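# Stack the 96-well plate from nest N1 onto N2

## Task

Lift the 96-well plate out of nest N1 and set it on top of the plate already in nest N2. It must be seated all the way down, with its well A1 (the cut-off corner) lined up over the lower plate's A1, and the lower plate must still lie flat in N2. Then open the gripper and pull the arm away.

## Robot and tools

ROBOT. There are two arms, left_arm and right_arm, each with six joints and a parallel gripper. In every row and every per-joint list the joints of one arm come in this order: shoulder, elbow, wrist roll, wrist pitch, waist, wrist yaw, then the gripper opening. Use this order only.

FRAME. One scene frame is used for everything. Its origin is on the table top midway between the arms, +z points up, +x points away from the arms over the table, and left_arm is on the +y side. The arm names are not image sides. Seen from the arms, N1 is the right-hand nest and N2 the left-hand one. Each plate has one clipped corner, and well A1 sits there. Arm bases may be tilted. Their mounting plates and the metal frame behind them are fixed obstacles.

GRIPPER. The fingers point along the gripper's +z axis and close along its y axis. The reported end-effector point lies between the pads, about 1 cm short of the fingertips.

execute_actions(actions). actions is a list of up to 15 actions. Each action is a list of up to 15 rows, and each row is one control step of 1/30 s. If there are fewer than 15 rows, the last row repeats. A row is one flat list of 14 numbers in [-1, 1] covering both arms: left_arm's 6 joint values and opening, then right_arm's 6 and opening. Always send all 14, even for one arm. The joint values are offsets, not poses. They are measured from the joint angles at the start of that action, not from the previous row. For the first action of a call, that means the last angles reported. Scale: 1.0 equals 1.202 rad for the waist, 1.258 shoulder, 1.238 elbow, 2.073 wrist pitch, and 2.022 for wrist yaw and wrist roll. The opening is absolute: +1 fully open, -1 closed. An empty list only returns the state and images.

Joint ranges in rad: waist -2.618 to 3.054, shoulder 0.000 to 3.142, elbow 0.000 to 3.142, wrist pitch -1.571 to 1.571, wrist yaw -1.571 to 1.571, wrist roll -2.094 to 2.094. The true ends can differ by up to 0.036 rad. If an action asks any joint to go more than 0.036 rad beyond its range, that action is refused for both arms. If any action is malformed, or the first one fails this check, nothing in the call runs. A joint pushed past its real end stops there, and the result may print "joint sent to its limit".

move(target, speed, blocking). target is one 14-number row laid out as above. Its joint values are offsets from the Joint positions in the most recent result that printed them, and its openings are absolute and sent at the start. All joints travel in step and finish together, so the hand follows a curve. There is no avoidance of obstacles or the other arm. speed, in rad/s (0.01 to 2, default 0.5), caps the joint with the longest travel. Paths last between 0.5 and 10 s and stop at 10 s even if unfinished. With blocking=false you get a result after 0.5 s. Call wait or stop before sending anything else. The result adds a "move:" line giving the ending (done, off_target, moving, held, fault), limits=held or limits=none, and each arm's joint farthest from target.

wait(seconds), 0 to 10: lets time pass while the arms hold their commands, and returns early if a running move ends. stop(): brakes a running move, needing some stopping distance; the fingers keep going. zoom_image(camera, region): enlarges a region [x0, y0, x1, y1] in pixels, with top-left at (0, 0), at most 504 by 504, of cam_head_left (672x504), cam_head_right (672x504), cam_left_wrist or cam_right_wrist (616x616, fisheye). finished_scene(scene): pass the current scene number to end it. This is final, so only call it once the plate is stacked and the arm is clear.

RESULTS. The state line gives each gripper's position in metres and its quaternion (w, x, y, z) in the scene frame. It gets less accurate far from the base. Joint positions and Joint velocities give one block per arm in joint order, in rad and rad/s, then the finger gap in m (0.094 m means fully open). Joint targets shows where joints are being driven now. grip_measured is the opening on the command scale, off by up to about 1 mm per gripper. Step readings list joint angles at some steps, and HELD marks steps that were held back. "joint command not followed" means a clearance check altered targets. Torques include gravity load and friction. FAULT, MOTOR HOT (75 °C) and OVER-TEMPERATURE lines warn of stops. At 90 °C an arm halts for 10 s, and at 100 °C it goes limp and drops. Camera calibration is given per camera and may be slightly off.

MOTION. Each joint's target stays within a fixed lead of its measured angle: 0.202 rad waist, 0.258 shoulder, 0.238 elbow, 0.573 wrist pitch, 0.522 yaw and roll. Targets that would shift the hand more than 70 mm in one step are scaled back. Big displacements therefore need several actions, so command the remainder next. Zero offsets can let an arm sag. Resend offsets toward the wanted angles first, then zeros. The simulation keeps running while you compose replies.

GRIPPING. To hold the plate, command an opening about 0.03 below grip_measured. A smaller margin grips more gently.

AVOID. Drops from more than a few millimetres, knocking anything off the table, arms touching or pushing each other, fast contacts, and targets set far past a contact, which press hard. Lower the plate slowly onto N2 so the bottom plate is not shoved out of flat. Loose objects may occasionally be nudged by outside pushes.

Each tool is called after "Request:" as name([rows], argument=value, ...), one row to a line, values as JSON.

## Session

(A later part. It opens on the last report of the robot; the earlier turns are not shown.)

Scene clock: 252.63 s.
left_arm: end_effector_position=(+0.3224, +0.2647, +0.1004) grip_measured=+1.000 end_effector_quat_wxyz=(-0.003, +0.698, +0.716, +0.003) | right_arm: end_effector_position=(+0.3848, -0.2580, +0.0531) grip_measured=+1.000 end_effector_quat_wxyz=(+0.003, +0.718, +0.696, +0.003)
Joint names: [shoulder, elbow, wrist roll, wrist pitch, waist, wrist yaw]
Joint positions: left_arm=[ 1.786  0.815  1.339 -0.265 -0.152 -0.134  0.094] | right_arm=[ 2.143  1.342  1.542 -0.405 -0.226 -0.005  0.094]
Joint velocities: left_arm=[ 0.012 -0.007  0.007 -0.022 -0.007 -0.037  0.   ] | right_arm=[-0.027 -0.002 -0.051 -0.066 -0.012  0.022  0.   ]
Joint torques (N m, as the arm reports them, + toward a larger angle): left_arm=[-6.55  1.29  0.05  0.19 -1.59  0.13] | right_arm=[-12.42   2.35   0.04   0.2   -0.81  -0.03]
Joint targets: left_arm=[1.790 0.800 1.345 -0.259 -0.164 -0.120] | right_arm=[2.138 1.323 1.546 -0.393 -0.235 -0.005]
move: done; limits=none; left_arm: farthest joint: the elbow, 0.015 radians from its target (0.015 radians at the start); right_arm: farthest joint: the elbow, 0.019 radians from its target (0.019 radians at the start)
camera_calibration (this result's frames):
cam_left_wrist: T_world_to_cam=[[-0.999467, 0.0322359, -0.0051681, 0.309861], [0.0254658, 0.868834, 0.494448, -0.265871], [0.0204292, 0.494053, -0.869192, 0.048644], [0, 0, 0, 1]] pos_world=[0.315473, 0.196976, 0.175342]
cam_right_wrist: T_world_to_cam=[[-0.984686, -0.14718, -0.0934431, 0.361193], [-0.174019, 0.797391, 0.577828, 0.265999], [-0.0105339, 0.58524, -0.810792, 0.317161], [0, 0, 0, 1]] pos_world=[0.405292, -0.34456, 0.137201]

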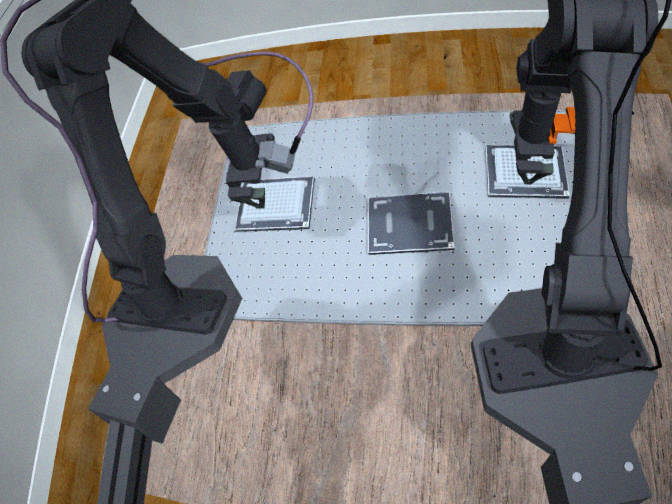

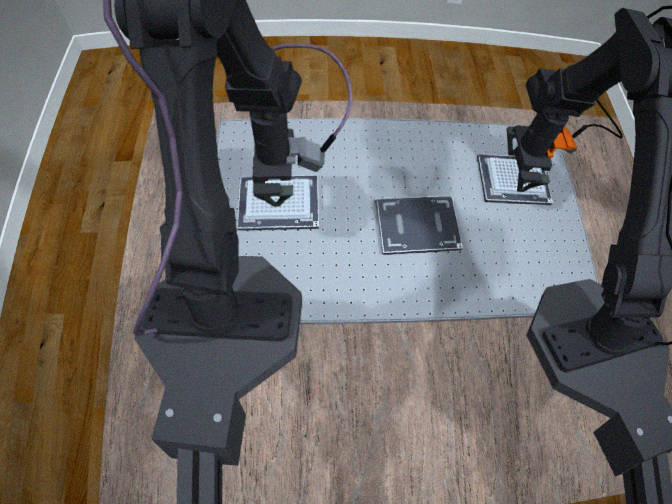

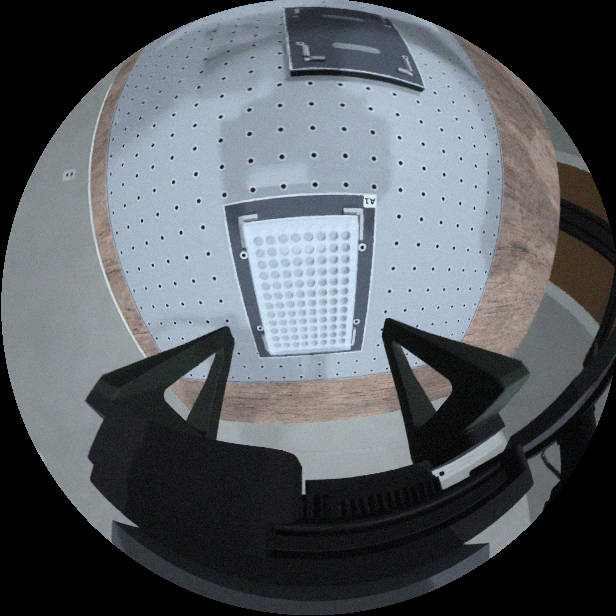

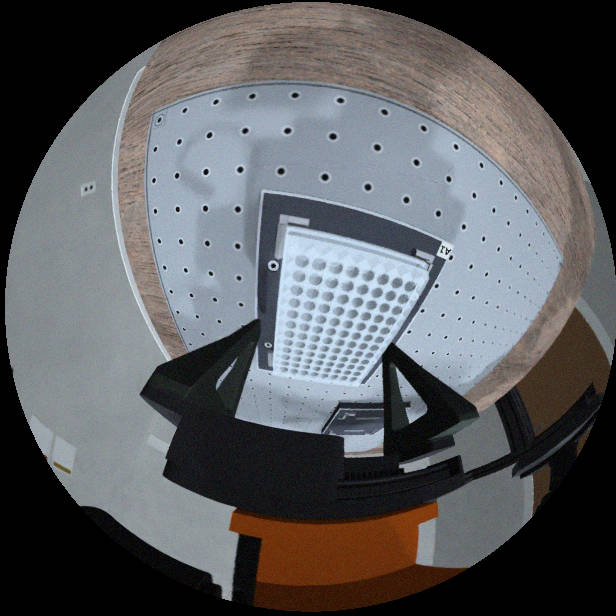

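Request:
execute_actions([
  [[0.003,-0.012,0.003,0.003,-0.010,0.007,1,-0.004,-0.0153,0.002,0.002,-0.0075,0,1],[0.003,-0.012,0.003,0.003,-0.010,0.007,1,-0.004,-0.0153,0.002,-0.002,-0.0075,0,1],[0.003,-0.012,0.003,0.003,-0.010,0.007,1,-0.004,-0.0153,0.002,-0.006,-0.0075,0,1],[0.003,-0.012,0.003,0.003,-0.010,0.007,1,-0.004,-0.0153,0.002,-0.009,-0.0075,0,1],[0.003,-0.012,0.003,0.003,-0.010,0.007,1,-0.004,-0.0153,0.002,-0.012,-0.0075,0,1],[0.003,-0.012,0.003,0.003,-0.010,0.007,1,-0.004,-0.0153,0.002,-0.014,-0.0075,0,1],[0.003,-0.012,0.003,0.003,-0.010,0.007,1,-0.004,-0.0153,0.002,-0.016,-0.0075,0,1],[0.003,-0.012,0.003,0.003,-0.010,0.007,1,-0.004,-0.0153,0.002,-0.017,-0.0075,0,0.95],[0.003,-0.012,0.003,0.003,-0.010,0.007,1,-0.004,-0.0153,0.002,-0.017,-0.0075,0,0.90]],
])

Request:
zoom_image(camera="cam_right_wrist", region=[245,295,425,375])

Scene clock: 289.70 s.
left_arm: end_effector_position=(+0.3224, +0.2647, +0.1004) grip_measured=+1.000 end_effector_quat_wxyz=(-0.003, +0.698, +0.716, +0.003) | right_arm: end_effector_position=(+0.3803, -0.2577, +0.0531) grip_measured=+0.902 end_effector_quat_wxyz=(-0.004, +0.718, +0.696, -0.003)
Joint names: [shoulder, elbow, wrist roll, wrist pitch, waist, wrist yaw]
Joint positions: left_arm=[ 1.786  0.815  1.339 -0.265 -0.152 -0.134  0.094] | right_arm=[ 2.143  1.342  1.542 -0.423 -0.226 -0.005  0.089]
Joint velocities: left_arm=[-0.007 -0.027 -0.022  0.051 -0.007 -0.051  0.   ] | right_arm=[-0.007  0.012 -0.051 -0.022 -0.002  0.022 -0.   ]
Joint torques (N m, as the arm reports them, + toward a larger angle): left_arm=[-6.55  1.28  0.05  0.2  -1.59  0.13] | right_arm=[-12.44   2.33   0.06  -0.08  -0.78  -0.03]
Joint targets: left_arm=[1.790 0.800 1.345 -0.258 -0.164 -0.120] | right_arm=[2.138 1.324 1.546 -0.440 -0.235 -0.005]
Step readings (joint positions):
0: left_arm=[1.786 0.815 1.339 -0.265 -0.152 -0.134] | right_arm=[2.143 1.342 1.542 -0.405 -0.226 -0.005]
1: left_arm=[1.786 0.815 1.339 -0.265 -0.152 -0.134] | right_arm=[2.143 1.342 1.542 -0.405 -0.226 -0.005]
2: left_arm=[1.786 0.815 1.339 -0.265 -0.152 -0.134] | right_arm=[2.143 1.342 1.542 -0.405 -0.226 -0.005]
4: left_arm=[1.786 0.815 1.339 -0.265 -0.152 -0.134] | right_arm=[2.143 1.342 1.542 -0.405 -0.226 -0.005]
8: left_arm=[1.786 0.815 1.339 -0.265 -0.152 -0.134] | right_arm=[2.143 1.342 1.542 -0.413 -0.226 -0.005]
15: Joint positions above
camera_calibration (this result's frames):
cam_left_wrist: T_world_to_cam=[[-0.999467, 0.0322359, -0.0051681, 0.309861], [0.0254658, 0.868834, 0.494448, -0.265871], [0.0204292, 0.494053, -0.869192, 0.048644], [0, 0, 0, 1]] pos_world=[0.315473, 0.196976, 0.175342]
cam_right_wrist: T_world_to_cam=[[-0.986242, -0.147008, -0.0755978, 0.35645], [-0.16336, 0.796751, 0.581808, 0.260549], [-0.0252978, 0.586154, -0.809805, 0.322755], [0, 0, 0, 1]] pos_world=[0.402274, -0.344376, 0.136726]

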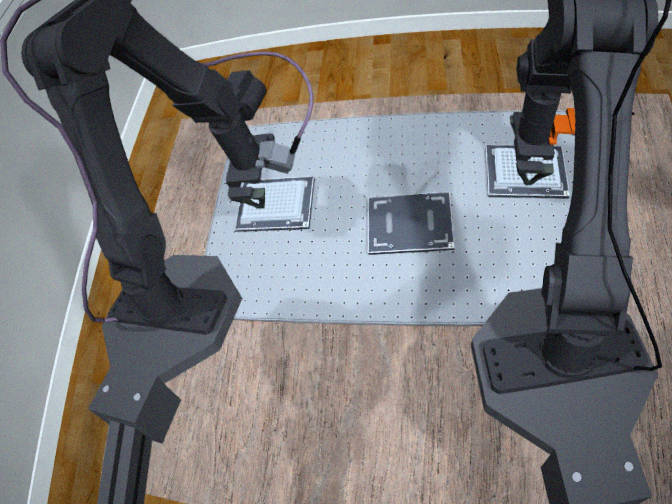

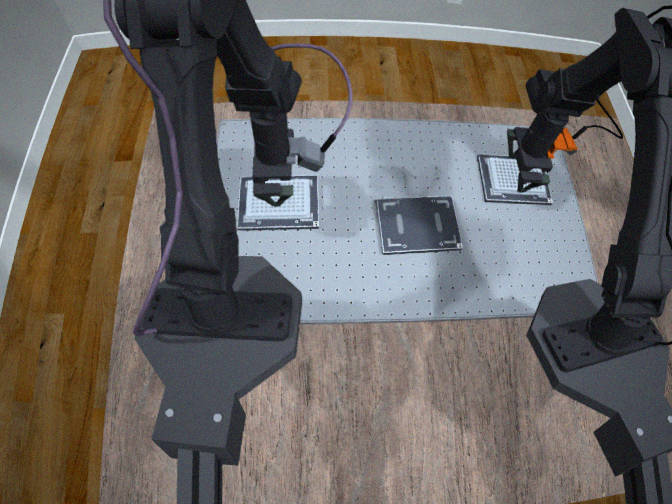

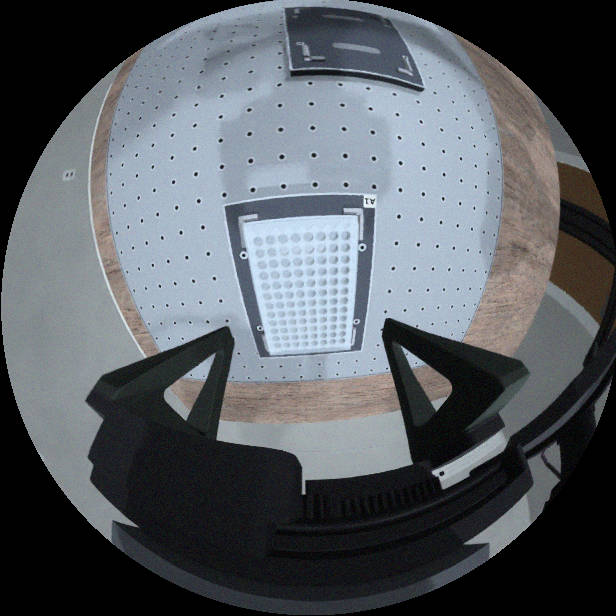

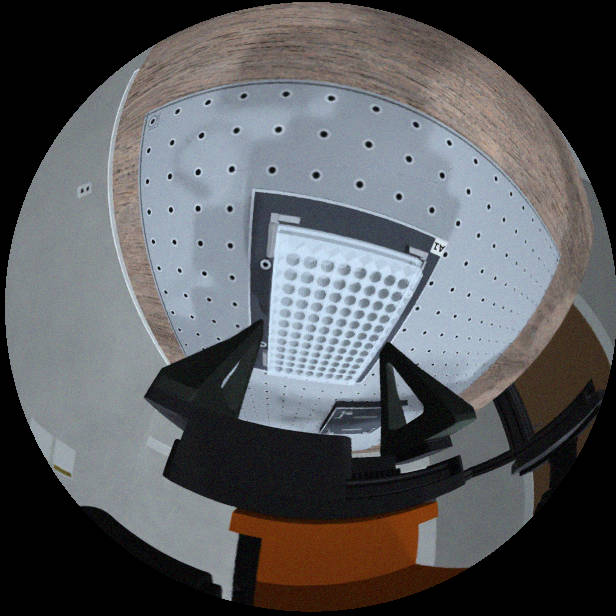

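Region (245, 295, 425, 375) of cam_right_wrist's 616x616 image, scaled by 2.800, with more detail than that image has.

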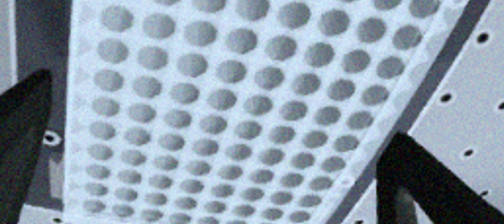

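Request:
execute_actions([
  [[0.003,-0.012,0.003,0.003,-0.010,0.007,1,-0.004,-0.0153,0.002,-0.008,-0.0075,0,0.88],[0.003,-0.012,0.003,0.003,-0.010,0.007,1,-0.004,-0.0153,0.002,-0.008,-0.0075,0,0.86],[0.003,-0.012,0.003,0.003,-0.010,0.007,1,-0.004,-0.0153,0.002,-0.008,-0.0075,0,0.84],[0.003,-0.012,0.003,0.003,-0.010,0.007,1,-0.004,-0.0153,0.002,-0.008,-0.0075,0,0.82],[0.003,-0.012,0.003,0.003,-0.010,0.007,1,-0.004,-0.0153,0.002,-0.008,-0.0075,0,0.80],[0.003,-0.012,0.003,0.003,-0.010,0.007,1,-0.004,-0.0153,0.002,-0.008,-0.0075,0,0.79],[0.003,-0.012,0.003,0.003,-0.010,0.007,1,-0.004,-0.0153,0.002,-0.008,-0.0075,0,0.78],[0.003,-0.012,0.003,0.003,-0.010,0.007,1,-0.004,-0.0153,0.002,-0.008,-0.0075,0,0.77],[0.003,-0.012,0.003,0.003,-0.010,0.007,1,-0.004,-0.0153,0.002,-0.008,-0.0075,0,0.76],[0.003,-0.012,0.003,0.003,-0.010,0.007,1,-0.004,-0.0153,0.002,-0.008,-0.0075,0,0.75],[0.003,-0.012,0.003,0.003,-0.010,0.007,1,-0.004,-0.0153,0.002,-0.008,-0.0075,0,0.74],[0.003,-0.012,0.003,0.003,-0.010,0.007,1,-0.004,-0.0153,0.002,-0.008,-0.0075,0,0.73],[0.003,-0.012,0.003,0.003,-0.010,0.007,1,-0.004,-0.0153,0.002,-0.008,-0.0075,0,0.72],[0.003,-0.012,0.003,0.003,-0.010,0.007,1,-0.004,-0.0153,0.002,-0.008,-0.0075,0,0.71],[0.003,-0.012,0.003,0.003,-0.010,0.007,1,-0.004,-0.0153,0.002,-0.008,-0.0075,0,0.70]],
])

Request:
zoom_image(camera="cam_right_wrist", region=[245,295,425,375])

Scene clock: 302.77 s.
left_arm: end_effector_position=(+0.3223, +0.2646, +0.1004) grip_measured=+1.000 end_effector_quat_wxyz=(-0.003, +0.698, +0.716, +0.003) | right_arm: end_effector_position=(+0.3792, -0.2576, +0.0531) grip_measured=+0.708 end_effector_quat_wxyz=(-0.006, +0.718, +0.695, -0.005)
Joint names: [shoulder, elbow, wrist roll, wrist pitch, waist, wrist yaw]
Joint positions: left_arm=[ 1.786  0.815  1.339 -0.265 -0.152 -0.133  0.094] | right_arm=[ 2.143  1.342  1.542 -0.427 -0.226 -0.005  0.08 ]
Joint velocities: left_arm=[ 0.002 -0.017  0.007 -0.095 -0.002 -0.051  0.   ] | right_arm=[-0.007  0.007  0.037 -0.037  0.017  0.051 -0.013]
Joint torques (N m, as the arm reports them, + toward a larger angle): left_arm=[-6.55  1.28  0.05  0.2  -1.59  0.13] | right_arm=[-12.49   2.31   0.1   -0.07  -0.85  -0.04]
Joint targets: left_arm=[1.790 0.800 1.345 -0.258 -0.164 -0.119] | right_arm=[2.138 1.323 1.546 -0.440 -0.235 -0.005]
Step readings (joint positions):
0: left_arm=[1.786 0.815 1.339 -0.265 -0.152 -0.134] | right_arm=[2.143 1.342 1.542 -0.425 -0.226 -0.005]
1: left_arm=[1.786 0.815 1.339 -0.265 -0.152 -0.134] | right_arm=[2.143 1.342 1.542 -0.425 -0.226 -0.005]
2: left_arm=[1.786 0.815 1.339 -0.265 -0.152 -0.134] | right_arm=[2.143 1.342 1.542 -0.425 -0.226 -0.005]
4: left_arm=[1.786 0.815 1.339 -0.265 -0.152 -0.133] | right_arm=[2.143 1.342 1.542 -0.425 -0.226 -0.005]
8: left_arm=[1.786 0.815 1.339 -0.265 -0.152 -0.133] | right_arm=[2.143 1.342 1.542 -0.425 -0.226 -0.005]
15: Joint positions above
camera_calibration (this result's frames):
cam_left_wrist: T_world_to_cam=[[-0.999467, 0.0322334, -0.00510228, 0.309844], [0.0255039, 0.869019, 0.494122, -0.265841], [0.0203612, 0.493728, -0.869378, 0.0488032], [0, 0, 0, 1]] pos_world=[0.315465, 0.196938, 0.175367]
cam_right_wrist: T_world_to_cam=[[-0.986553, -0.146971, -0.0715045, 0.355343], [-0.160907, 0.796604, 0.582693, 0.259304], [-0.0286784, 0.586363, -0.809541, 0.324024], [0, 0, 0, 1]] pos_world=[0.401581, -0.344334, 0.136625]

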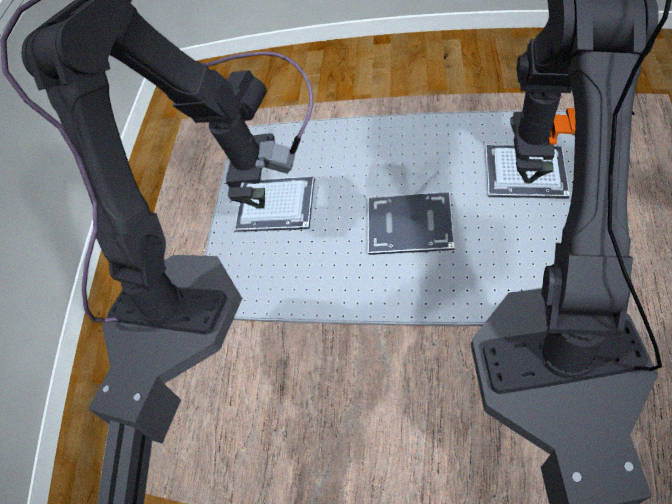

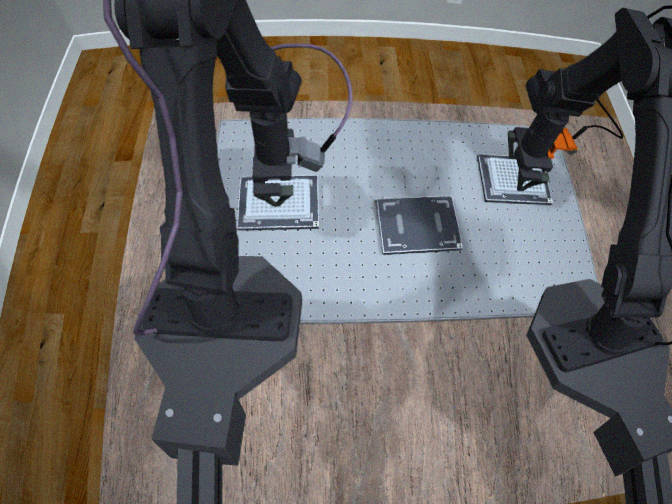

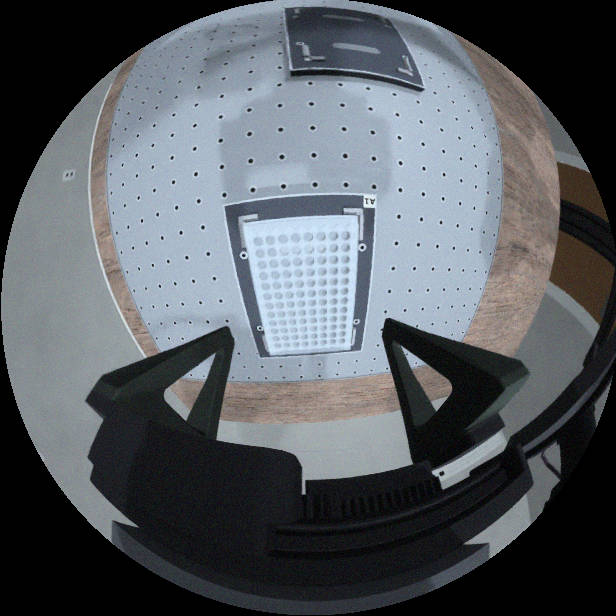

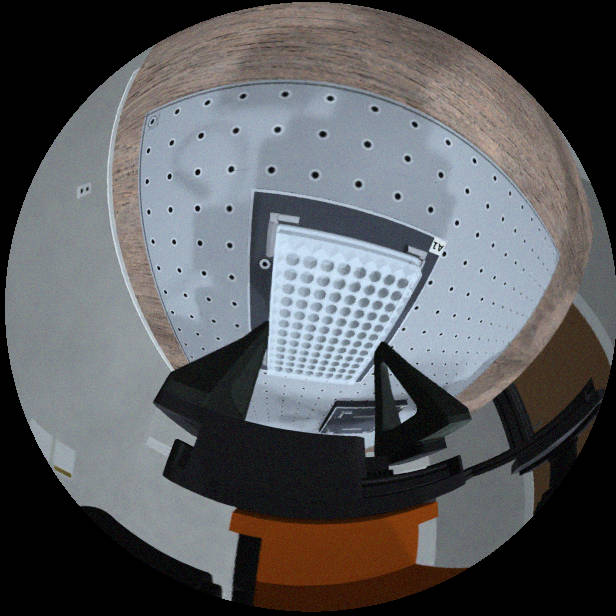

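Region (245, 295, 425, 375) of cam_right_wrist's 616x616 image, scaled by 2.800, with more detail than that image has.

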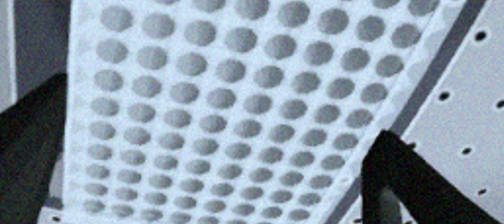

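Request:
execute_actions([
  [[0.003,-0.012,0.003,0.003,-0.010,0.007,1,-0.004,-0.0153,0.002,-0.006,-0.0075,0,0.69],[0.003,-0.012,0.003,0.003,-0.010,0.007,1,-0.004,-0.0153,0.002,-0.006,-0.0075,0,0.685],[0.003,-0.012,0.003,0.003,-0.010,0.007,1,-0.004,-0.0153,0.002,-0.006,-0.0075,0,0.68],[0.003,-0.012,0.003,0.003,-0.010,0.007,1,-0.004,-0.0153,0.002,-0.006,-0.0075,0,0.675],[0.003,-0.012,0.003,0.003,-0.010,0.007,1,-0.004,-0.0153,0.002,-0.006,-0.0075,0,0.67]],
])

Scene clock: 306.03 s.
left_arm: end_effector_position=(+0.3223, +0.2646, +0.1004) grip_measured=+1.000 end_effector_quat_wxyz=(-0.003, +0.698, +0.716, +0.003) | right_arm: end_effector_position=(+0.3795, -0.2576, +0.0531) grip_measured=+0.673 end_effector_quat_wxyz=(-0.005, +0.718, +0.696, -0.004)
Joint names: [shoulder, elbow, wrist roll, wrist pitch, waist, wrist yaw]
Joint positions: left_arm=[ 1.786  0.815  1.339 -0.265 -0.152 -0.133  0.094] | right_arm=[ 2.143  1.342  1.542 -0.426 -0.226 -0.005  0.079]
Joint velocities: left_arm=[-0.007  0.002 -0.066 -0.007 -0.007 -0.081  0.   ] | right_arm=[-0.012 -0.007  0.007  0.022  0.002 -0.022 -0.001]
Joint torques (N m, as the arm reports them, + toward a larger angle): left_arm=[-6.56  1.28  0.05  0.2  -1.59  0.13] | right_arm=[-12.44   2.33   0.05  -0.06  -0.81  -0.03]
Joint targets: left_arm=[1.790 0.800 1.345 -0.258 -0.164 -0.119] | right_arm=[2.138 1.324 1.546 -0.440 -0.235 -0.005]
Step readings (joint positions):
0: left_arm=[1.786 0.815 1.339 -0.265 -0.152 -0.133] | right_arm=[2.143 1.342 1.542 -0.427 -0.226 -0.005]
1: left_arm=[1.786 0.815 1.339 -0.265 -0.152 -0.133] | right_arm=[2.143 1.342 1.542 -0.427 -0.226 -0.005]
2: left_arm=[1.786 0.815 1.339 -0.265 -0.152 -0.133] | right_arm=[2.143 1.342 1.542 -0.427 -0.226 -0.005]
4: left_arm=[1.786 0.815 1.339 -0.265 -0.152 -0.133] | right_arm=[2.143 1.342 1.542 -0.426 -0.226 -0.005]
8: left_arm=[1.786 0.815 1.339 -0.265 -0.152 -0.133] | right_arm=[2.143 1.342 1.542 -0.426 -0.226 -0.005]
15: Joint positions above
camera_calibration (this result's frames):
cam_left_wrist: T_world_to_cam=[[-0.999467, 0.0322334, -0.00510228, 0.309844], [0.0255039, 0.869019, 0.494122, -0.265841], [0.0203612, 0.493728, -0.869378, 0.0488032], [0, 0, 0, 1]] pos_world=[0.315465, 0.196938, 0.175367]
cam_right_wrist: T_world_to_cam=[[-0.98647, -0.146981, -0.072621, 0.355646], [-0.161576, 0.796644, 0.582453, 0.259644], [-0.0277565, 0.586306, -0.809614, 0.323679], [0, 0, 0, 1]] pos_world=[0.40177, -0.344345, 0.136652]

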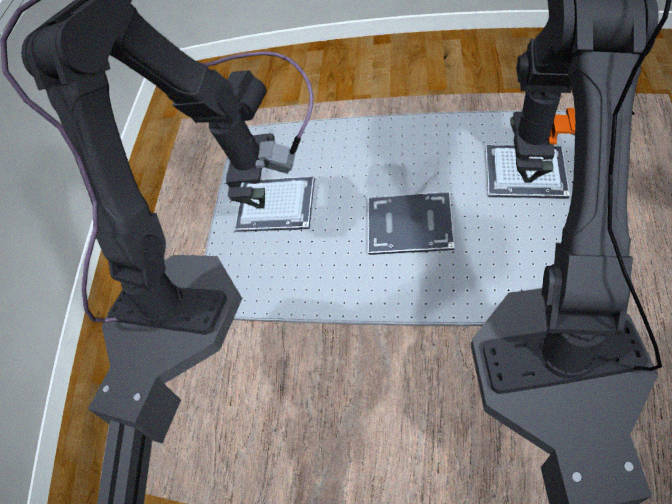

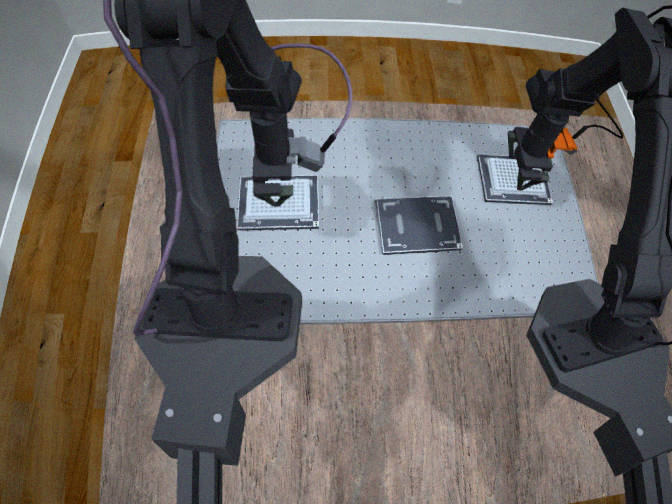

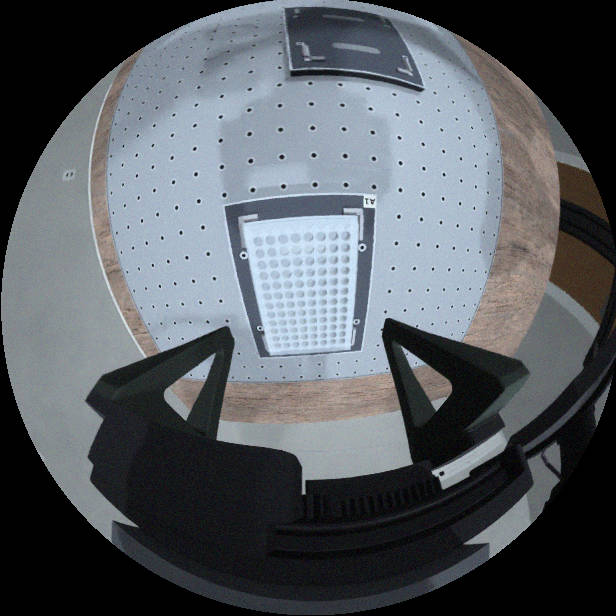

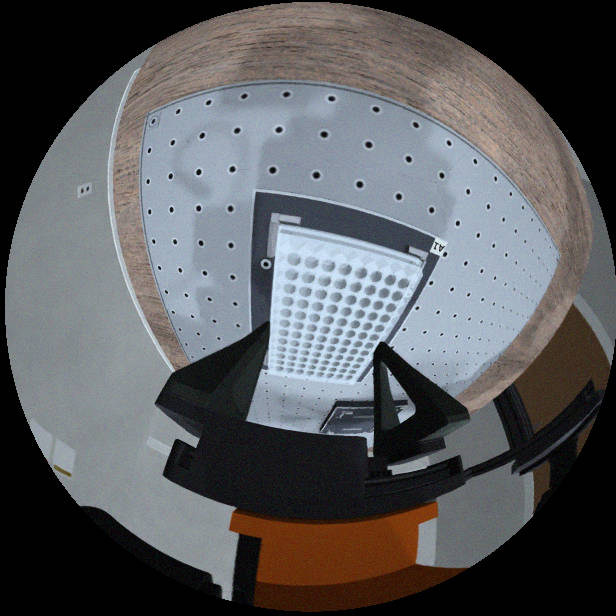

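Request:
zoom_image(camera="cam_right_wrist", region=[250,305,310,365])

Request:
zoom_image(camera="cam_right_wrist", region=[355,320,415,380])

Request:
zoom_image(camera="cam_head_right", region=[480,150,560,210])

Region (250, 305, 310, 365) of cam_right_wrist's 616x616 image, scaled by 8.400, with more detail than that image has.

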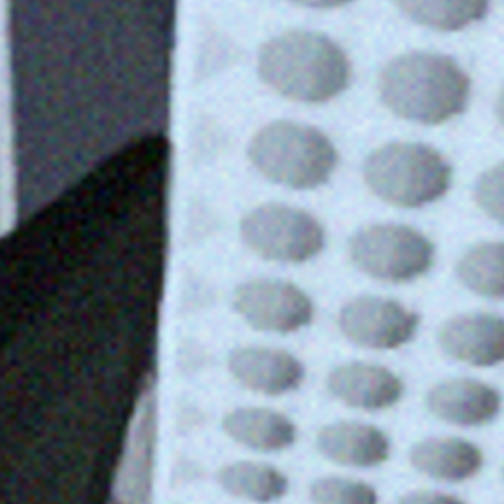

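Region (355, 320, 415, 380) of cam_right_wrist's 616x616 image, scaled by 8.400, with more detail than that image has.

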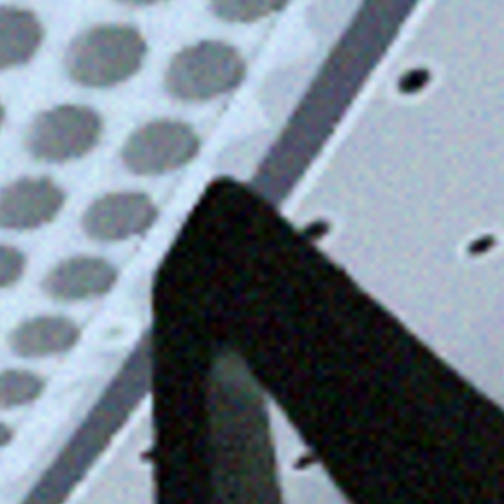

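Region (480, 150, 560, 210) of cam_head_right's 672x504 image, scaled by 6.300, with more detail than that image has; it fills the top 378 rows of this view, and the rest is white.

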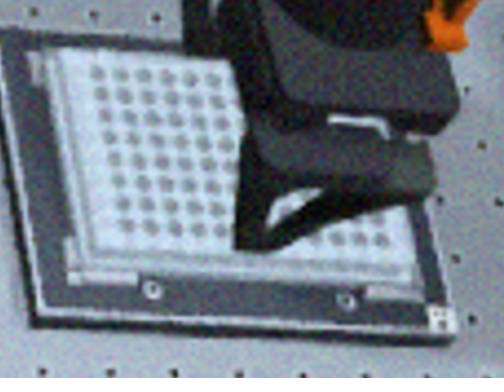

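Request:
execute_actions([
  [[0.003,-0.012,0.003,0.003,-0.010,0.007,1,-0.004,-0.0153,0.002,-0.0065,-0.0075,0,0.66],[0.003,-0.012,0.003,0.003,-0.010,0.007,1,-0.004,-0.0153,0.002,-0.0065,-0.0075,0,0.655],[0.003,-0.012,0.003,0.003,-0.010,0.007,1,-0.004,-0.0153,0.002,-0.0065,-0.0075,0,0.65],[0.003,-0.012,0.003,0.003,-0.010,0.007,1,-0.004,-0.0153,0.002,-0.0065,-0.0075,0,0.645],[0.003,-0.012,0.003,0.003,-0.010,0.007,1,-0.004,-0.0153,0.002,-0.0065,-0.0075,0,0.64]],
])

Request:
zoom_image(camera="cam_right_wrist", region=[245,295,425,375])

Scene clock: 323.13 s.
left_arm: end_effector_position=(+0.3223, +0.2646, +0.1004) grip_measured=+1.000 end_effector_quat_wxyz=(-0.002, +0.698, +0.716, +0.003) | right_arm: end_effector_position=(+0.3800, -0.2577, +0.0531) grip_measured=+0.643 end_effector_quat_wxyz=(-0.004, +0.718, +0.696, -0.004)
Joint names: [shoulder, elbow, wrist roll, wrist pitch, waist, wrist yaw]
Joint positions: left_arm=[ 1.786  0.815  1.339 -0.265 -0.152 -0.133  0.094] | right_arm=[ 2.143  1.342  1.542 -0.424 -0.226 -0.005  0.077]
Joint velocities: left_arm=[-0.002 -0.012  0.051 -0.037  0.017 -0.081  0.   ] | right_arm=[-0.017  0.007 -0.051  0.022 -0.007 -0.007  0.   ]
Joint torques (N m, as the arm reports them, + toward a larger angle): left_arm=[-6.55  1.27  0.05  0.19 -1.59  0.13] | right_arm=[-12.44   2.34   0.05  -0.07  -0.79  -0.03]
Joint targets: left_arm=[1.790 0.800 1.345 -0.258 -0.164 -0.119] | right_arm=[2.138 1.324 1.546 -0.439 -0.235 -0.005]
Step readings (joint positions):
0: left_arm=[1.786 0.815 1.339 -0.265 -0.152 -0.133] | right_arm=[2.143 1.342 1.542 -0.426 -0.226 -0.005]
1: left_arm=[1.786 0.815 1.339 -0.265 -0.152 -0.133] | right_arm=[2.143 1.342 1.542 -0.426 -0.226 -0.005]
2: left_arm=[1.786 0.815 1.339 -0.265 -0.152 -0.133] | right_arm=[2.143 1.342 1.542 -0.425 -0.226 -0.005]
4: left_arm=[1.786 0.815 1.339 -0.265 -0.152 -0.133] | right_arm=[2.143 1.342 1.542 -0.425 -0.226 -0.005]
8: left_arm=[1.786 0.815 1.339 -0.265 -0.152 -0.133] | right_arm=[2.143 1.342 1.542 -0.424 -0.226 -0.005]
15: Joint positions above
camera_calibration (this result's frames):
cam_left_wrist: T_world_to_cam=[[-0.999468, 0.032231, -0.00503646, 0.309826], [0.0255419, 0.869203, 0.493795, -0.265811], [0.0202932, 0.493404, -0.869564, 0.0489624], [0, 0, 0, 1]] pos_world=[0.315457, 0.196899, 0.175392]
cam_right_wrist: T_world_to_cam=[[-0.986329, -0.146998, -0.0744816, 0.356149], [-0.162691, 0.796711, 0.582051, 0.260209], [-0.0262199, 0.586211, -0.809734, 0.323102], [0, 0, 0, 1]] pos_world=[0.402085, -0.344364, 0.136698]

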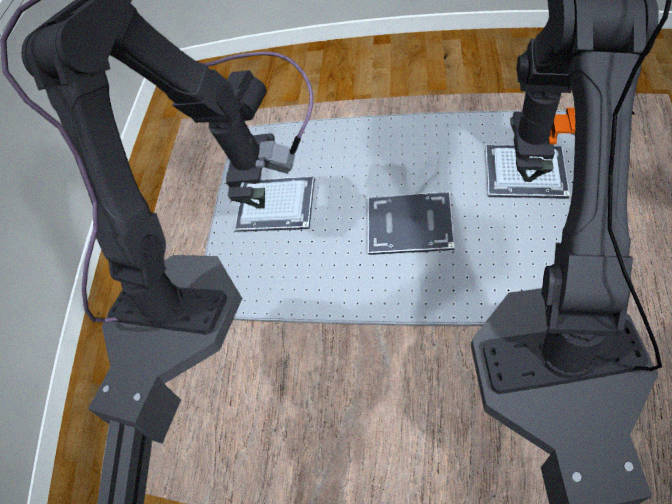

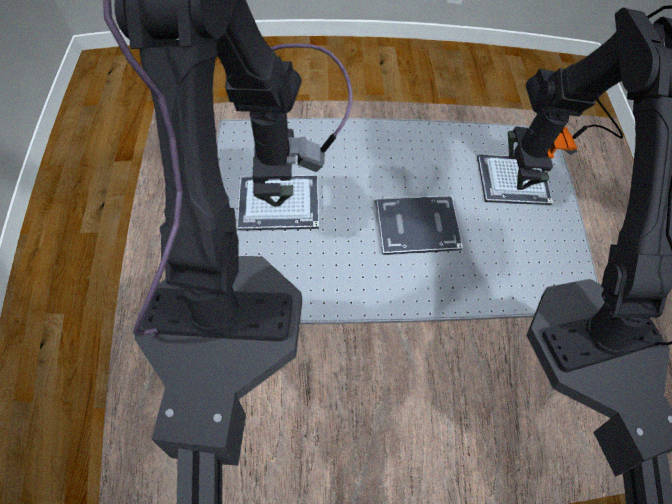

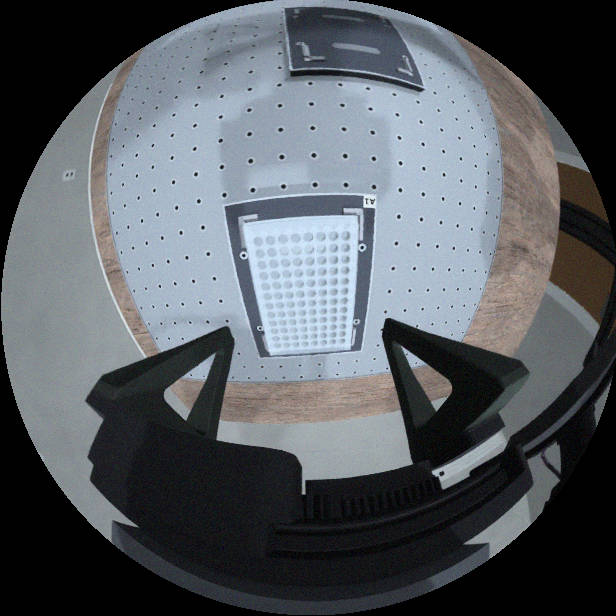

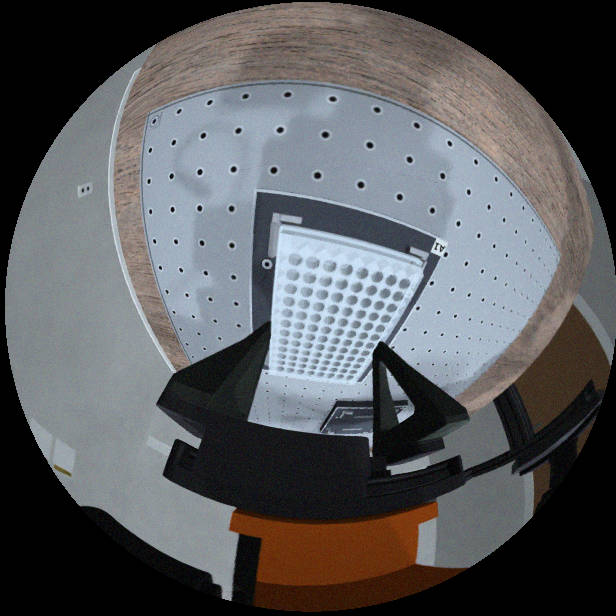

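Region (245, 295, 425, 375) of cam_right_wrist's 616x616 image, scaled by 2.800, with more detail than that image has.

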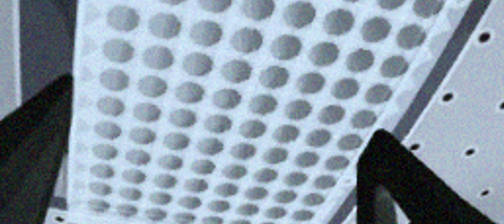

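Request:
execute_actions([
  [[0.003,-0.012,0.003,0.003,-0.010,0.007,1,-0.004,-0.0153,0.002,-0.0075,-0.0075,0,0.70],[0.003,-0.012,0.003,0.003,-0.010,0.007,1,-0.004,-0.0153,0.002,-0.007,-0.0075,0,0.76],[0.003,-0.012,0.003,0.003,-0.010,0.007,1,-0.004,-0.0153,0.002,-0.005,-0.0075,0,0.82],[0.003,-0.012,0.003,0.003,-0.010,0.007,1,-0.004,-0.0153,0.002,-0.003,-0.0075,0,0.86],[0.003,-0.012,0.003,0.003,-0.010,0.007,1,-0.002,-0.0153,0.002,-0.001,-0.0075,0,0.86],[0.003,-0.012,0.003,0.003,-0.010,0.007,1,0.002,-0.0153,0.002,0.001,-0.0075,0,0.86],[0.003,-0.012,0.003,0.003,-0.010,0.007,1,0.006,-0.0153,0.002,0.003,-0.0075,0,0.86],[0.003,-0.012,0.003,0.003,-0.010,0.007,1,0.010,-0.0153,0.002,0.005,-0.0075,0,0.86],[0.003,-0.012,0.003,0.003,-0.010,0.007,1,0.014,-0.0153,0.002,0.007,-0.0075,0,0.86],[0.003,-0.012,0.003,0.003,-0.010,0.007,1,0.016,-0.0153,0.002,0.009,-0.0075,0,0.86],[0.003,-0.012,0.003,0.003,-0.010,0.007,1,0.016,-0.0153,0.002,0.011,-0.0075,0,0.86],[0.003,-0.012,0.003,0.003,-0.010,0.007,1,0.012,-0.0153,0.002,0.0118,-0.0075,0,0.86],[0.003,-0.012,0.003,0.003,-0.010,0.007,1,0.008,-0.0153,0.002,0.0118,-0.0075,0,0.86]],
])

Request:
zoom_image(camera="cam_right_wrist", region=[245,295,425,375])

Scene clock: 341.03 s.
left_arm: end_effector_position=(+0.3223, +0.2646, +0.1004) grip_measured=+1.000 end_effector_quat_wxyz=(-0.002, +0.698, +0.716, +0.003) | right_arm: end_effector_position=(+0.3834, -0.2578, +0.0535) grip_measured=+0.858 end_effector_quat_wxyz=(+0.000, +0.718, +0.696, +0.001)
Joint names: [shoulder, elbow, wrist roll, wrist pitch, waist, wrist yaw]
Joint positions: left_arm=[ 1.786  0.815  1.339 -0.265 -0.152 -0.133  0.094] | right_arm=[ 2.142  1.342  1.542 -0.412 -0.226 -0.005  0.087]
Joint velocities: left_arm=[ 0.002 -0.017 -0.037 -0.081  0.007 -0.037  0.   ] | right_arm=[ 0.002  0.002 -0.022 -0.022 -0.017 -0.037  0.   ]
Joint torques (N m, as the arm reports them, + toward a larger angle): left_arm=[-6.55  1.28  0.05  0.2  -1.59  0.13] | right_arm=[-10.93   2.35   0.05   0.19  -0.78  -0.03]
Joint targets: left_arm=[1.790 0.800 1.345 -0.258 -0.164 -0.119] | right_arm=[2.153 1.324 1.546 -0.400 -0.235 -0.004]
Step readings (joint positions):
0: left_arm=[1.786 0.815 1.339 -0.265 -0.152 -0.133] | right_arm=[2.143 1.342 1.542 -0.424 -0.226 -0.005]
1: left_arm=[1.786 0.815 1.339 -0.265 -0.152 -0.133] | right_arm=[2.143 1.342 1.542 -0.424 -0.226 -0.005]
2: left_arm=[1.786 0.815 1.339 -0.265 -0.152 -0.133] | right_arm=[2.143 1.342 1.542 -0.421 -0.226 -0.005]
4: left_arm=[1.786 0.815 1.339 -0.265 -0.152 -0.133] | right_arm=[2.142 1.342 1.542 -0.417 -0.226 -0.005]
8: left_arm=[1.786 0.815 1.339 -0.265 -0.152 -0.133] | right_arm=[2.142 1.342 1.542 -0.412 -0.226 -0.005]
15: Joint positions above
camera_calibration (this result's frames):
cam_left_wrist: T_world_to_cam=[[-0.999468, 0.032231, -0.00503646, 0.309826], [0.0255419, 0.869203, 0.493795, -0.265811], [0.0202932, 0.493404, -0.869564, 0.0489624], [0, 0, 0, 1]] pos_world=[0.315457, 0.196899, 0.175392]
cam_right_wrist: T_world_to_cam=[[-0.985239, -0.147088, -0.087577, 0.359738], [-0.170488, 0.796958, 0.579476, 0.263825], [-0.0154385, 0.585853, -0.81027, 0.319396], [0, 0, 0, 1]] pos_world=[0.404338, -0.344464, 0.137422]

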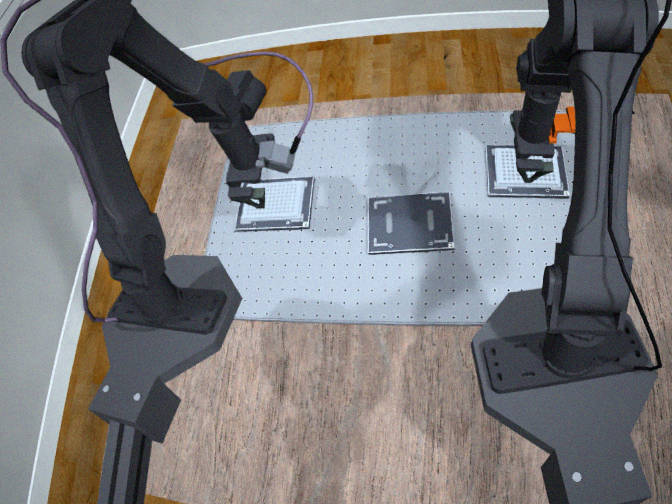

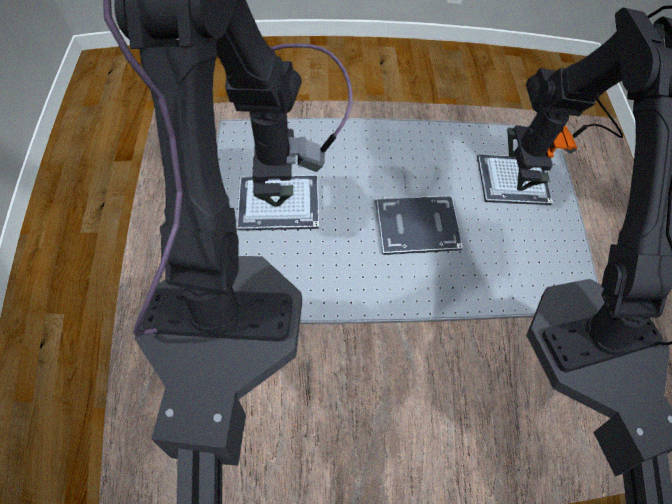

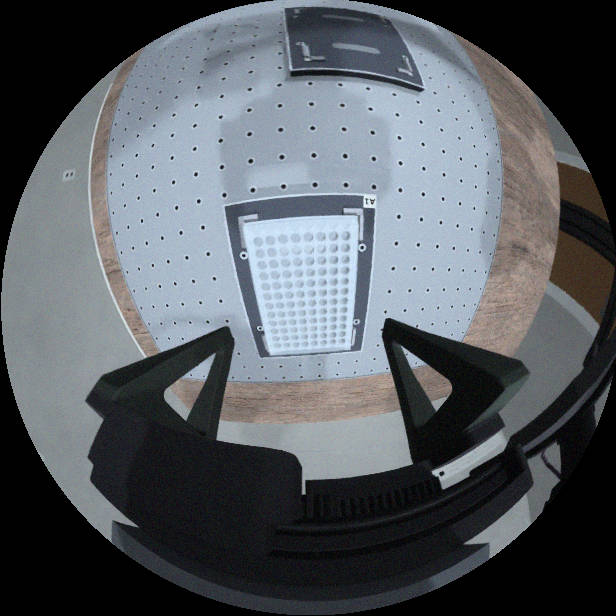

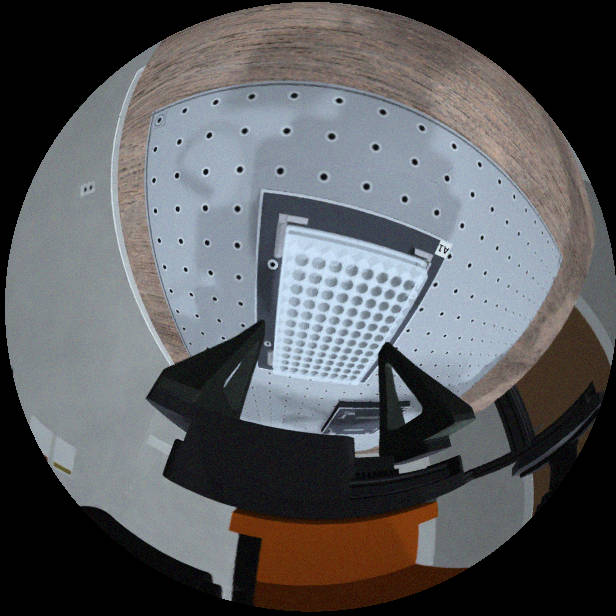

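Region (245, 295, 425, 375) of cam_right_wrist's 616x616 image, scaled by 2.800, with more detail than that image has.

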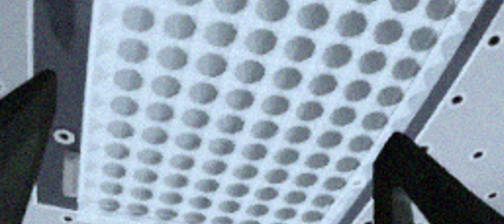

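Request:
execute_actions([
  [[0.003,-0.012,0.003,0.003,-0.010,0.007,1,0.000,-0.0153,0.002,0.0058,-0.0075,0,0.92],[0.003,-0.012,0.003,0.003,-0.010,0.007,1,0.000,-0.0153,0.002,0.0058,-0.0075,0,0.97],[0.003,-0.012,0.003,0.003,-0.010,0.007,1,0.000,-0.0153,0.002,0.0058,-0.0075,0,1],[0.003,-0.012,0.003,0.003,-0.010,0.007,1,0.000,-0.0153,0.002,0.0058,-0.0075,0,1],[0.003,-0.012,0.003,0.003,-0.010,0.007,1,0.000,-0.0153,0.002,0.0058,-0.0075,0,1],[0.003,-0.012,0.003,0.003,-0.010,0.007,1,0.010,-0.0153,0.002,0.0058,-0.0075,0,1],[0.003,-0.012,0.003,0.003,-0.010,0.007,1,0.020,-0.0153,0.002,0.0058,-0.0075,0,1],[0.003,-0.012,0.003,0.003,-0.010,0.007,1,0.026,-0.0153,0.002,0.0058,-0.0075,0,1],[0.003,-0.012,0.003,0.003,-0.010,0.007,1,0.026,-0.0153,0.002,0.0058,-0.0075,0,1],[0.003,-0.012,0.003,0.003,-0.010,0.007,1,0.026,-0.0153,0.002,0.0058,-0.0075,0,1],[0.003,-0.012,0.003,0.003,-0.010,0.007,1,0.018,-0.0153,0.002,0.0058,-0.0075,0,1],[0.003,-0.012,0.003,0.003,-0.010,0.007,1,0.010,-0.0153,0.002,0.0058,-0.0075,0,1]],
])

Scene clock: 355.93 s.
left_arm: end_effector_position=(+0.3223, +0.2646, +0.1004) grip_measured=+1.000 end_effector_quat_wxyz=(-0.002, +0.698, +0.716, +0.003) | right_arm: end_effector_position=(+0.3865, -0.2579, +0.0541) grip_measured=+1.000 end_effector_quat_wxyz=(+0.005, +0.719, +0.695, +0.005)
Joint names: [shoulder, elbow, wrist roll, wrist pitch, waist, wrist yaw]
Joint positions: left_arm=[ 1.786  0.815  1.339 -0.265 -0.152 -0.133  0.094] | right_arm=[ 2.14   1.342  1.542 -0.401 -0.226 -0.006  0.094]
Joint velocities: left_arm=[ 0.002 -0.017  0.022  0.066  0.017  0.051  0.   ] | right_arm=[ 0.017 -0.002  0.051  0.007 -0.012 -0.022  0.   ]
Joint torques (N m, as the arm reports them, + toward a larger angle): left_arm=[-6.55  1.28  0.05  0.2  -1.59  0.13] | right_arm=[-10.67   2.38   0.05   0.11  -0.82  -0.01]
Joint targets: left_arm=[1.790 0.800 1.345 -0.258 -0.164 -0.119] | right_arm=[2.154 1.323 1.546 -0.400 -0.235 -0.005]
Step readings (joint positions):
0: left_arm=[1.786 0.815 1.339 -0.265 -0.152 -0.133] | right_arm=[2.142 1.342 1.542 -0.412 -0.226 -0.005]
1: left_arm=[1.786 0.815 1.339 -0.265 -0.152 -0.133] | right_arm=[2.142 1.342 1.542 -0.411 -0.226 -0.005]
2: left_arm=[1.786 0.815 1.339 -0.265 -0.152 -0.133] | right_arm=[2.142 1.342 1.542 -0.407 -0.226 -0.005]
4: left_arm=[1.786 0.815 1.339 -0.265 -0.152 -0.133] | right_arm=[2.140 1.342 1.542 -0.402 -0.226 -0.006]
8: left_arm=[1.786 0.815 1.339 -0.265 -0.152 -0.133] | right_arm=[2.140 1.342 1.542 -0.401 -0.226 -0.006]
15: Joint positions above
camera_calibration (this result's frames):
cam_left_wrist: T_world_to_cam=[[-0.999468, 0.032231, -0.00503646, 0.309826], [0.0255419, 0.869203, 0.493795, -0.265811], [0.0202932, 0.493404, -0.869564, 0.0489624], [0, 0, 0, 1]] pos_world=[0.315457, 0.196899, 0.175392]
cam_right_wrist: T_world_to_cam=[[-0.984142, -0.146767, -0.0996226, 0.363146], [-0.177304, 0.797006, 0.57736, 0.266822], [-0.00533789, 0.585868, -0.810389, 0.31605], [0, 0, 0, 1]] pos_world=[0.406383, -0.344524, 0.138249]

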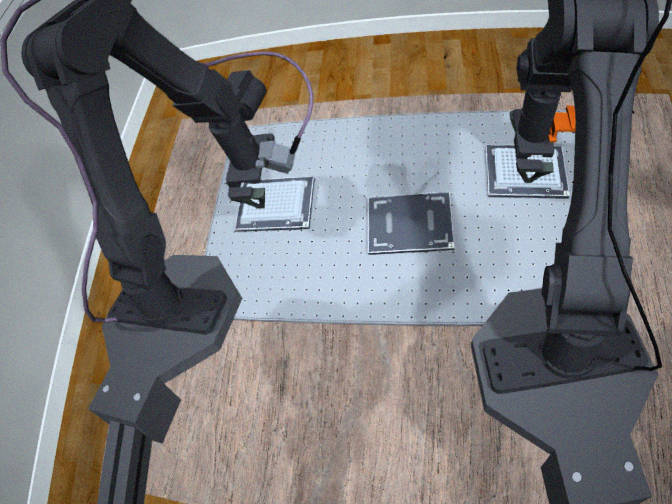

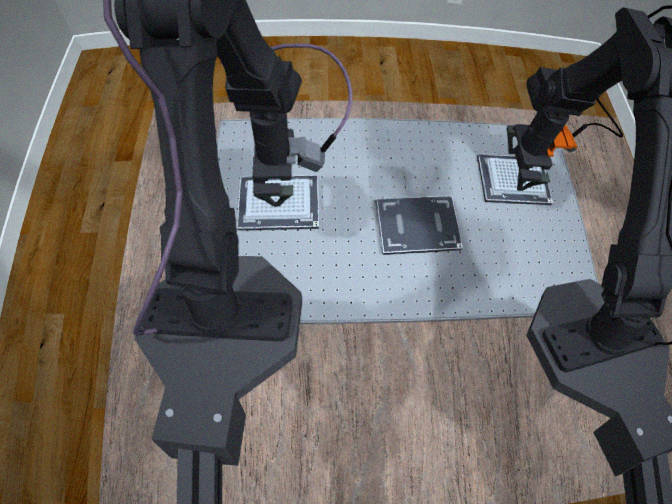

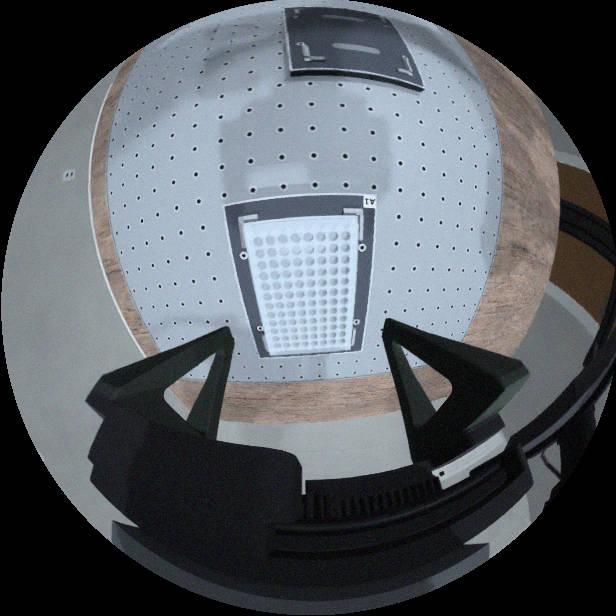

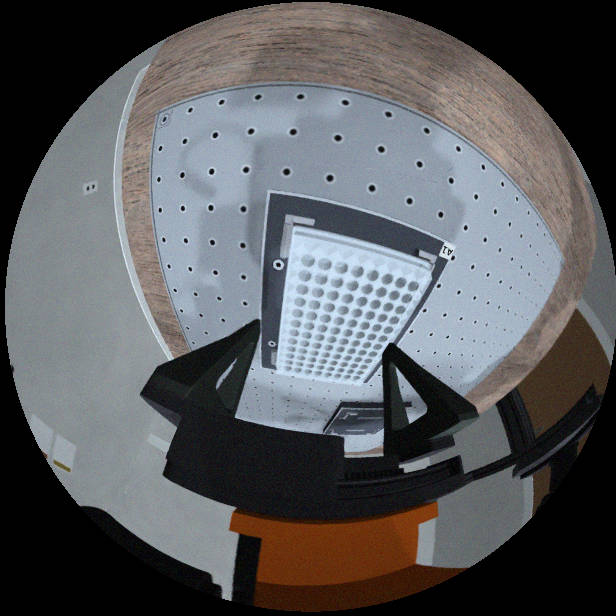

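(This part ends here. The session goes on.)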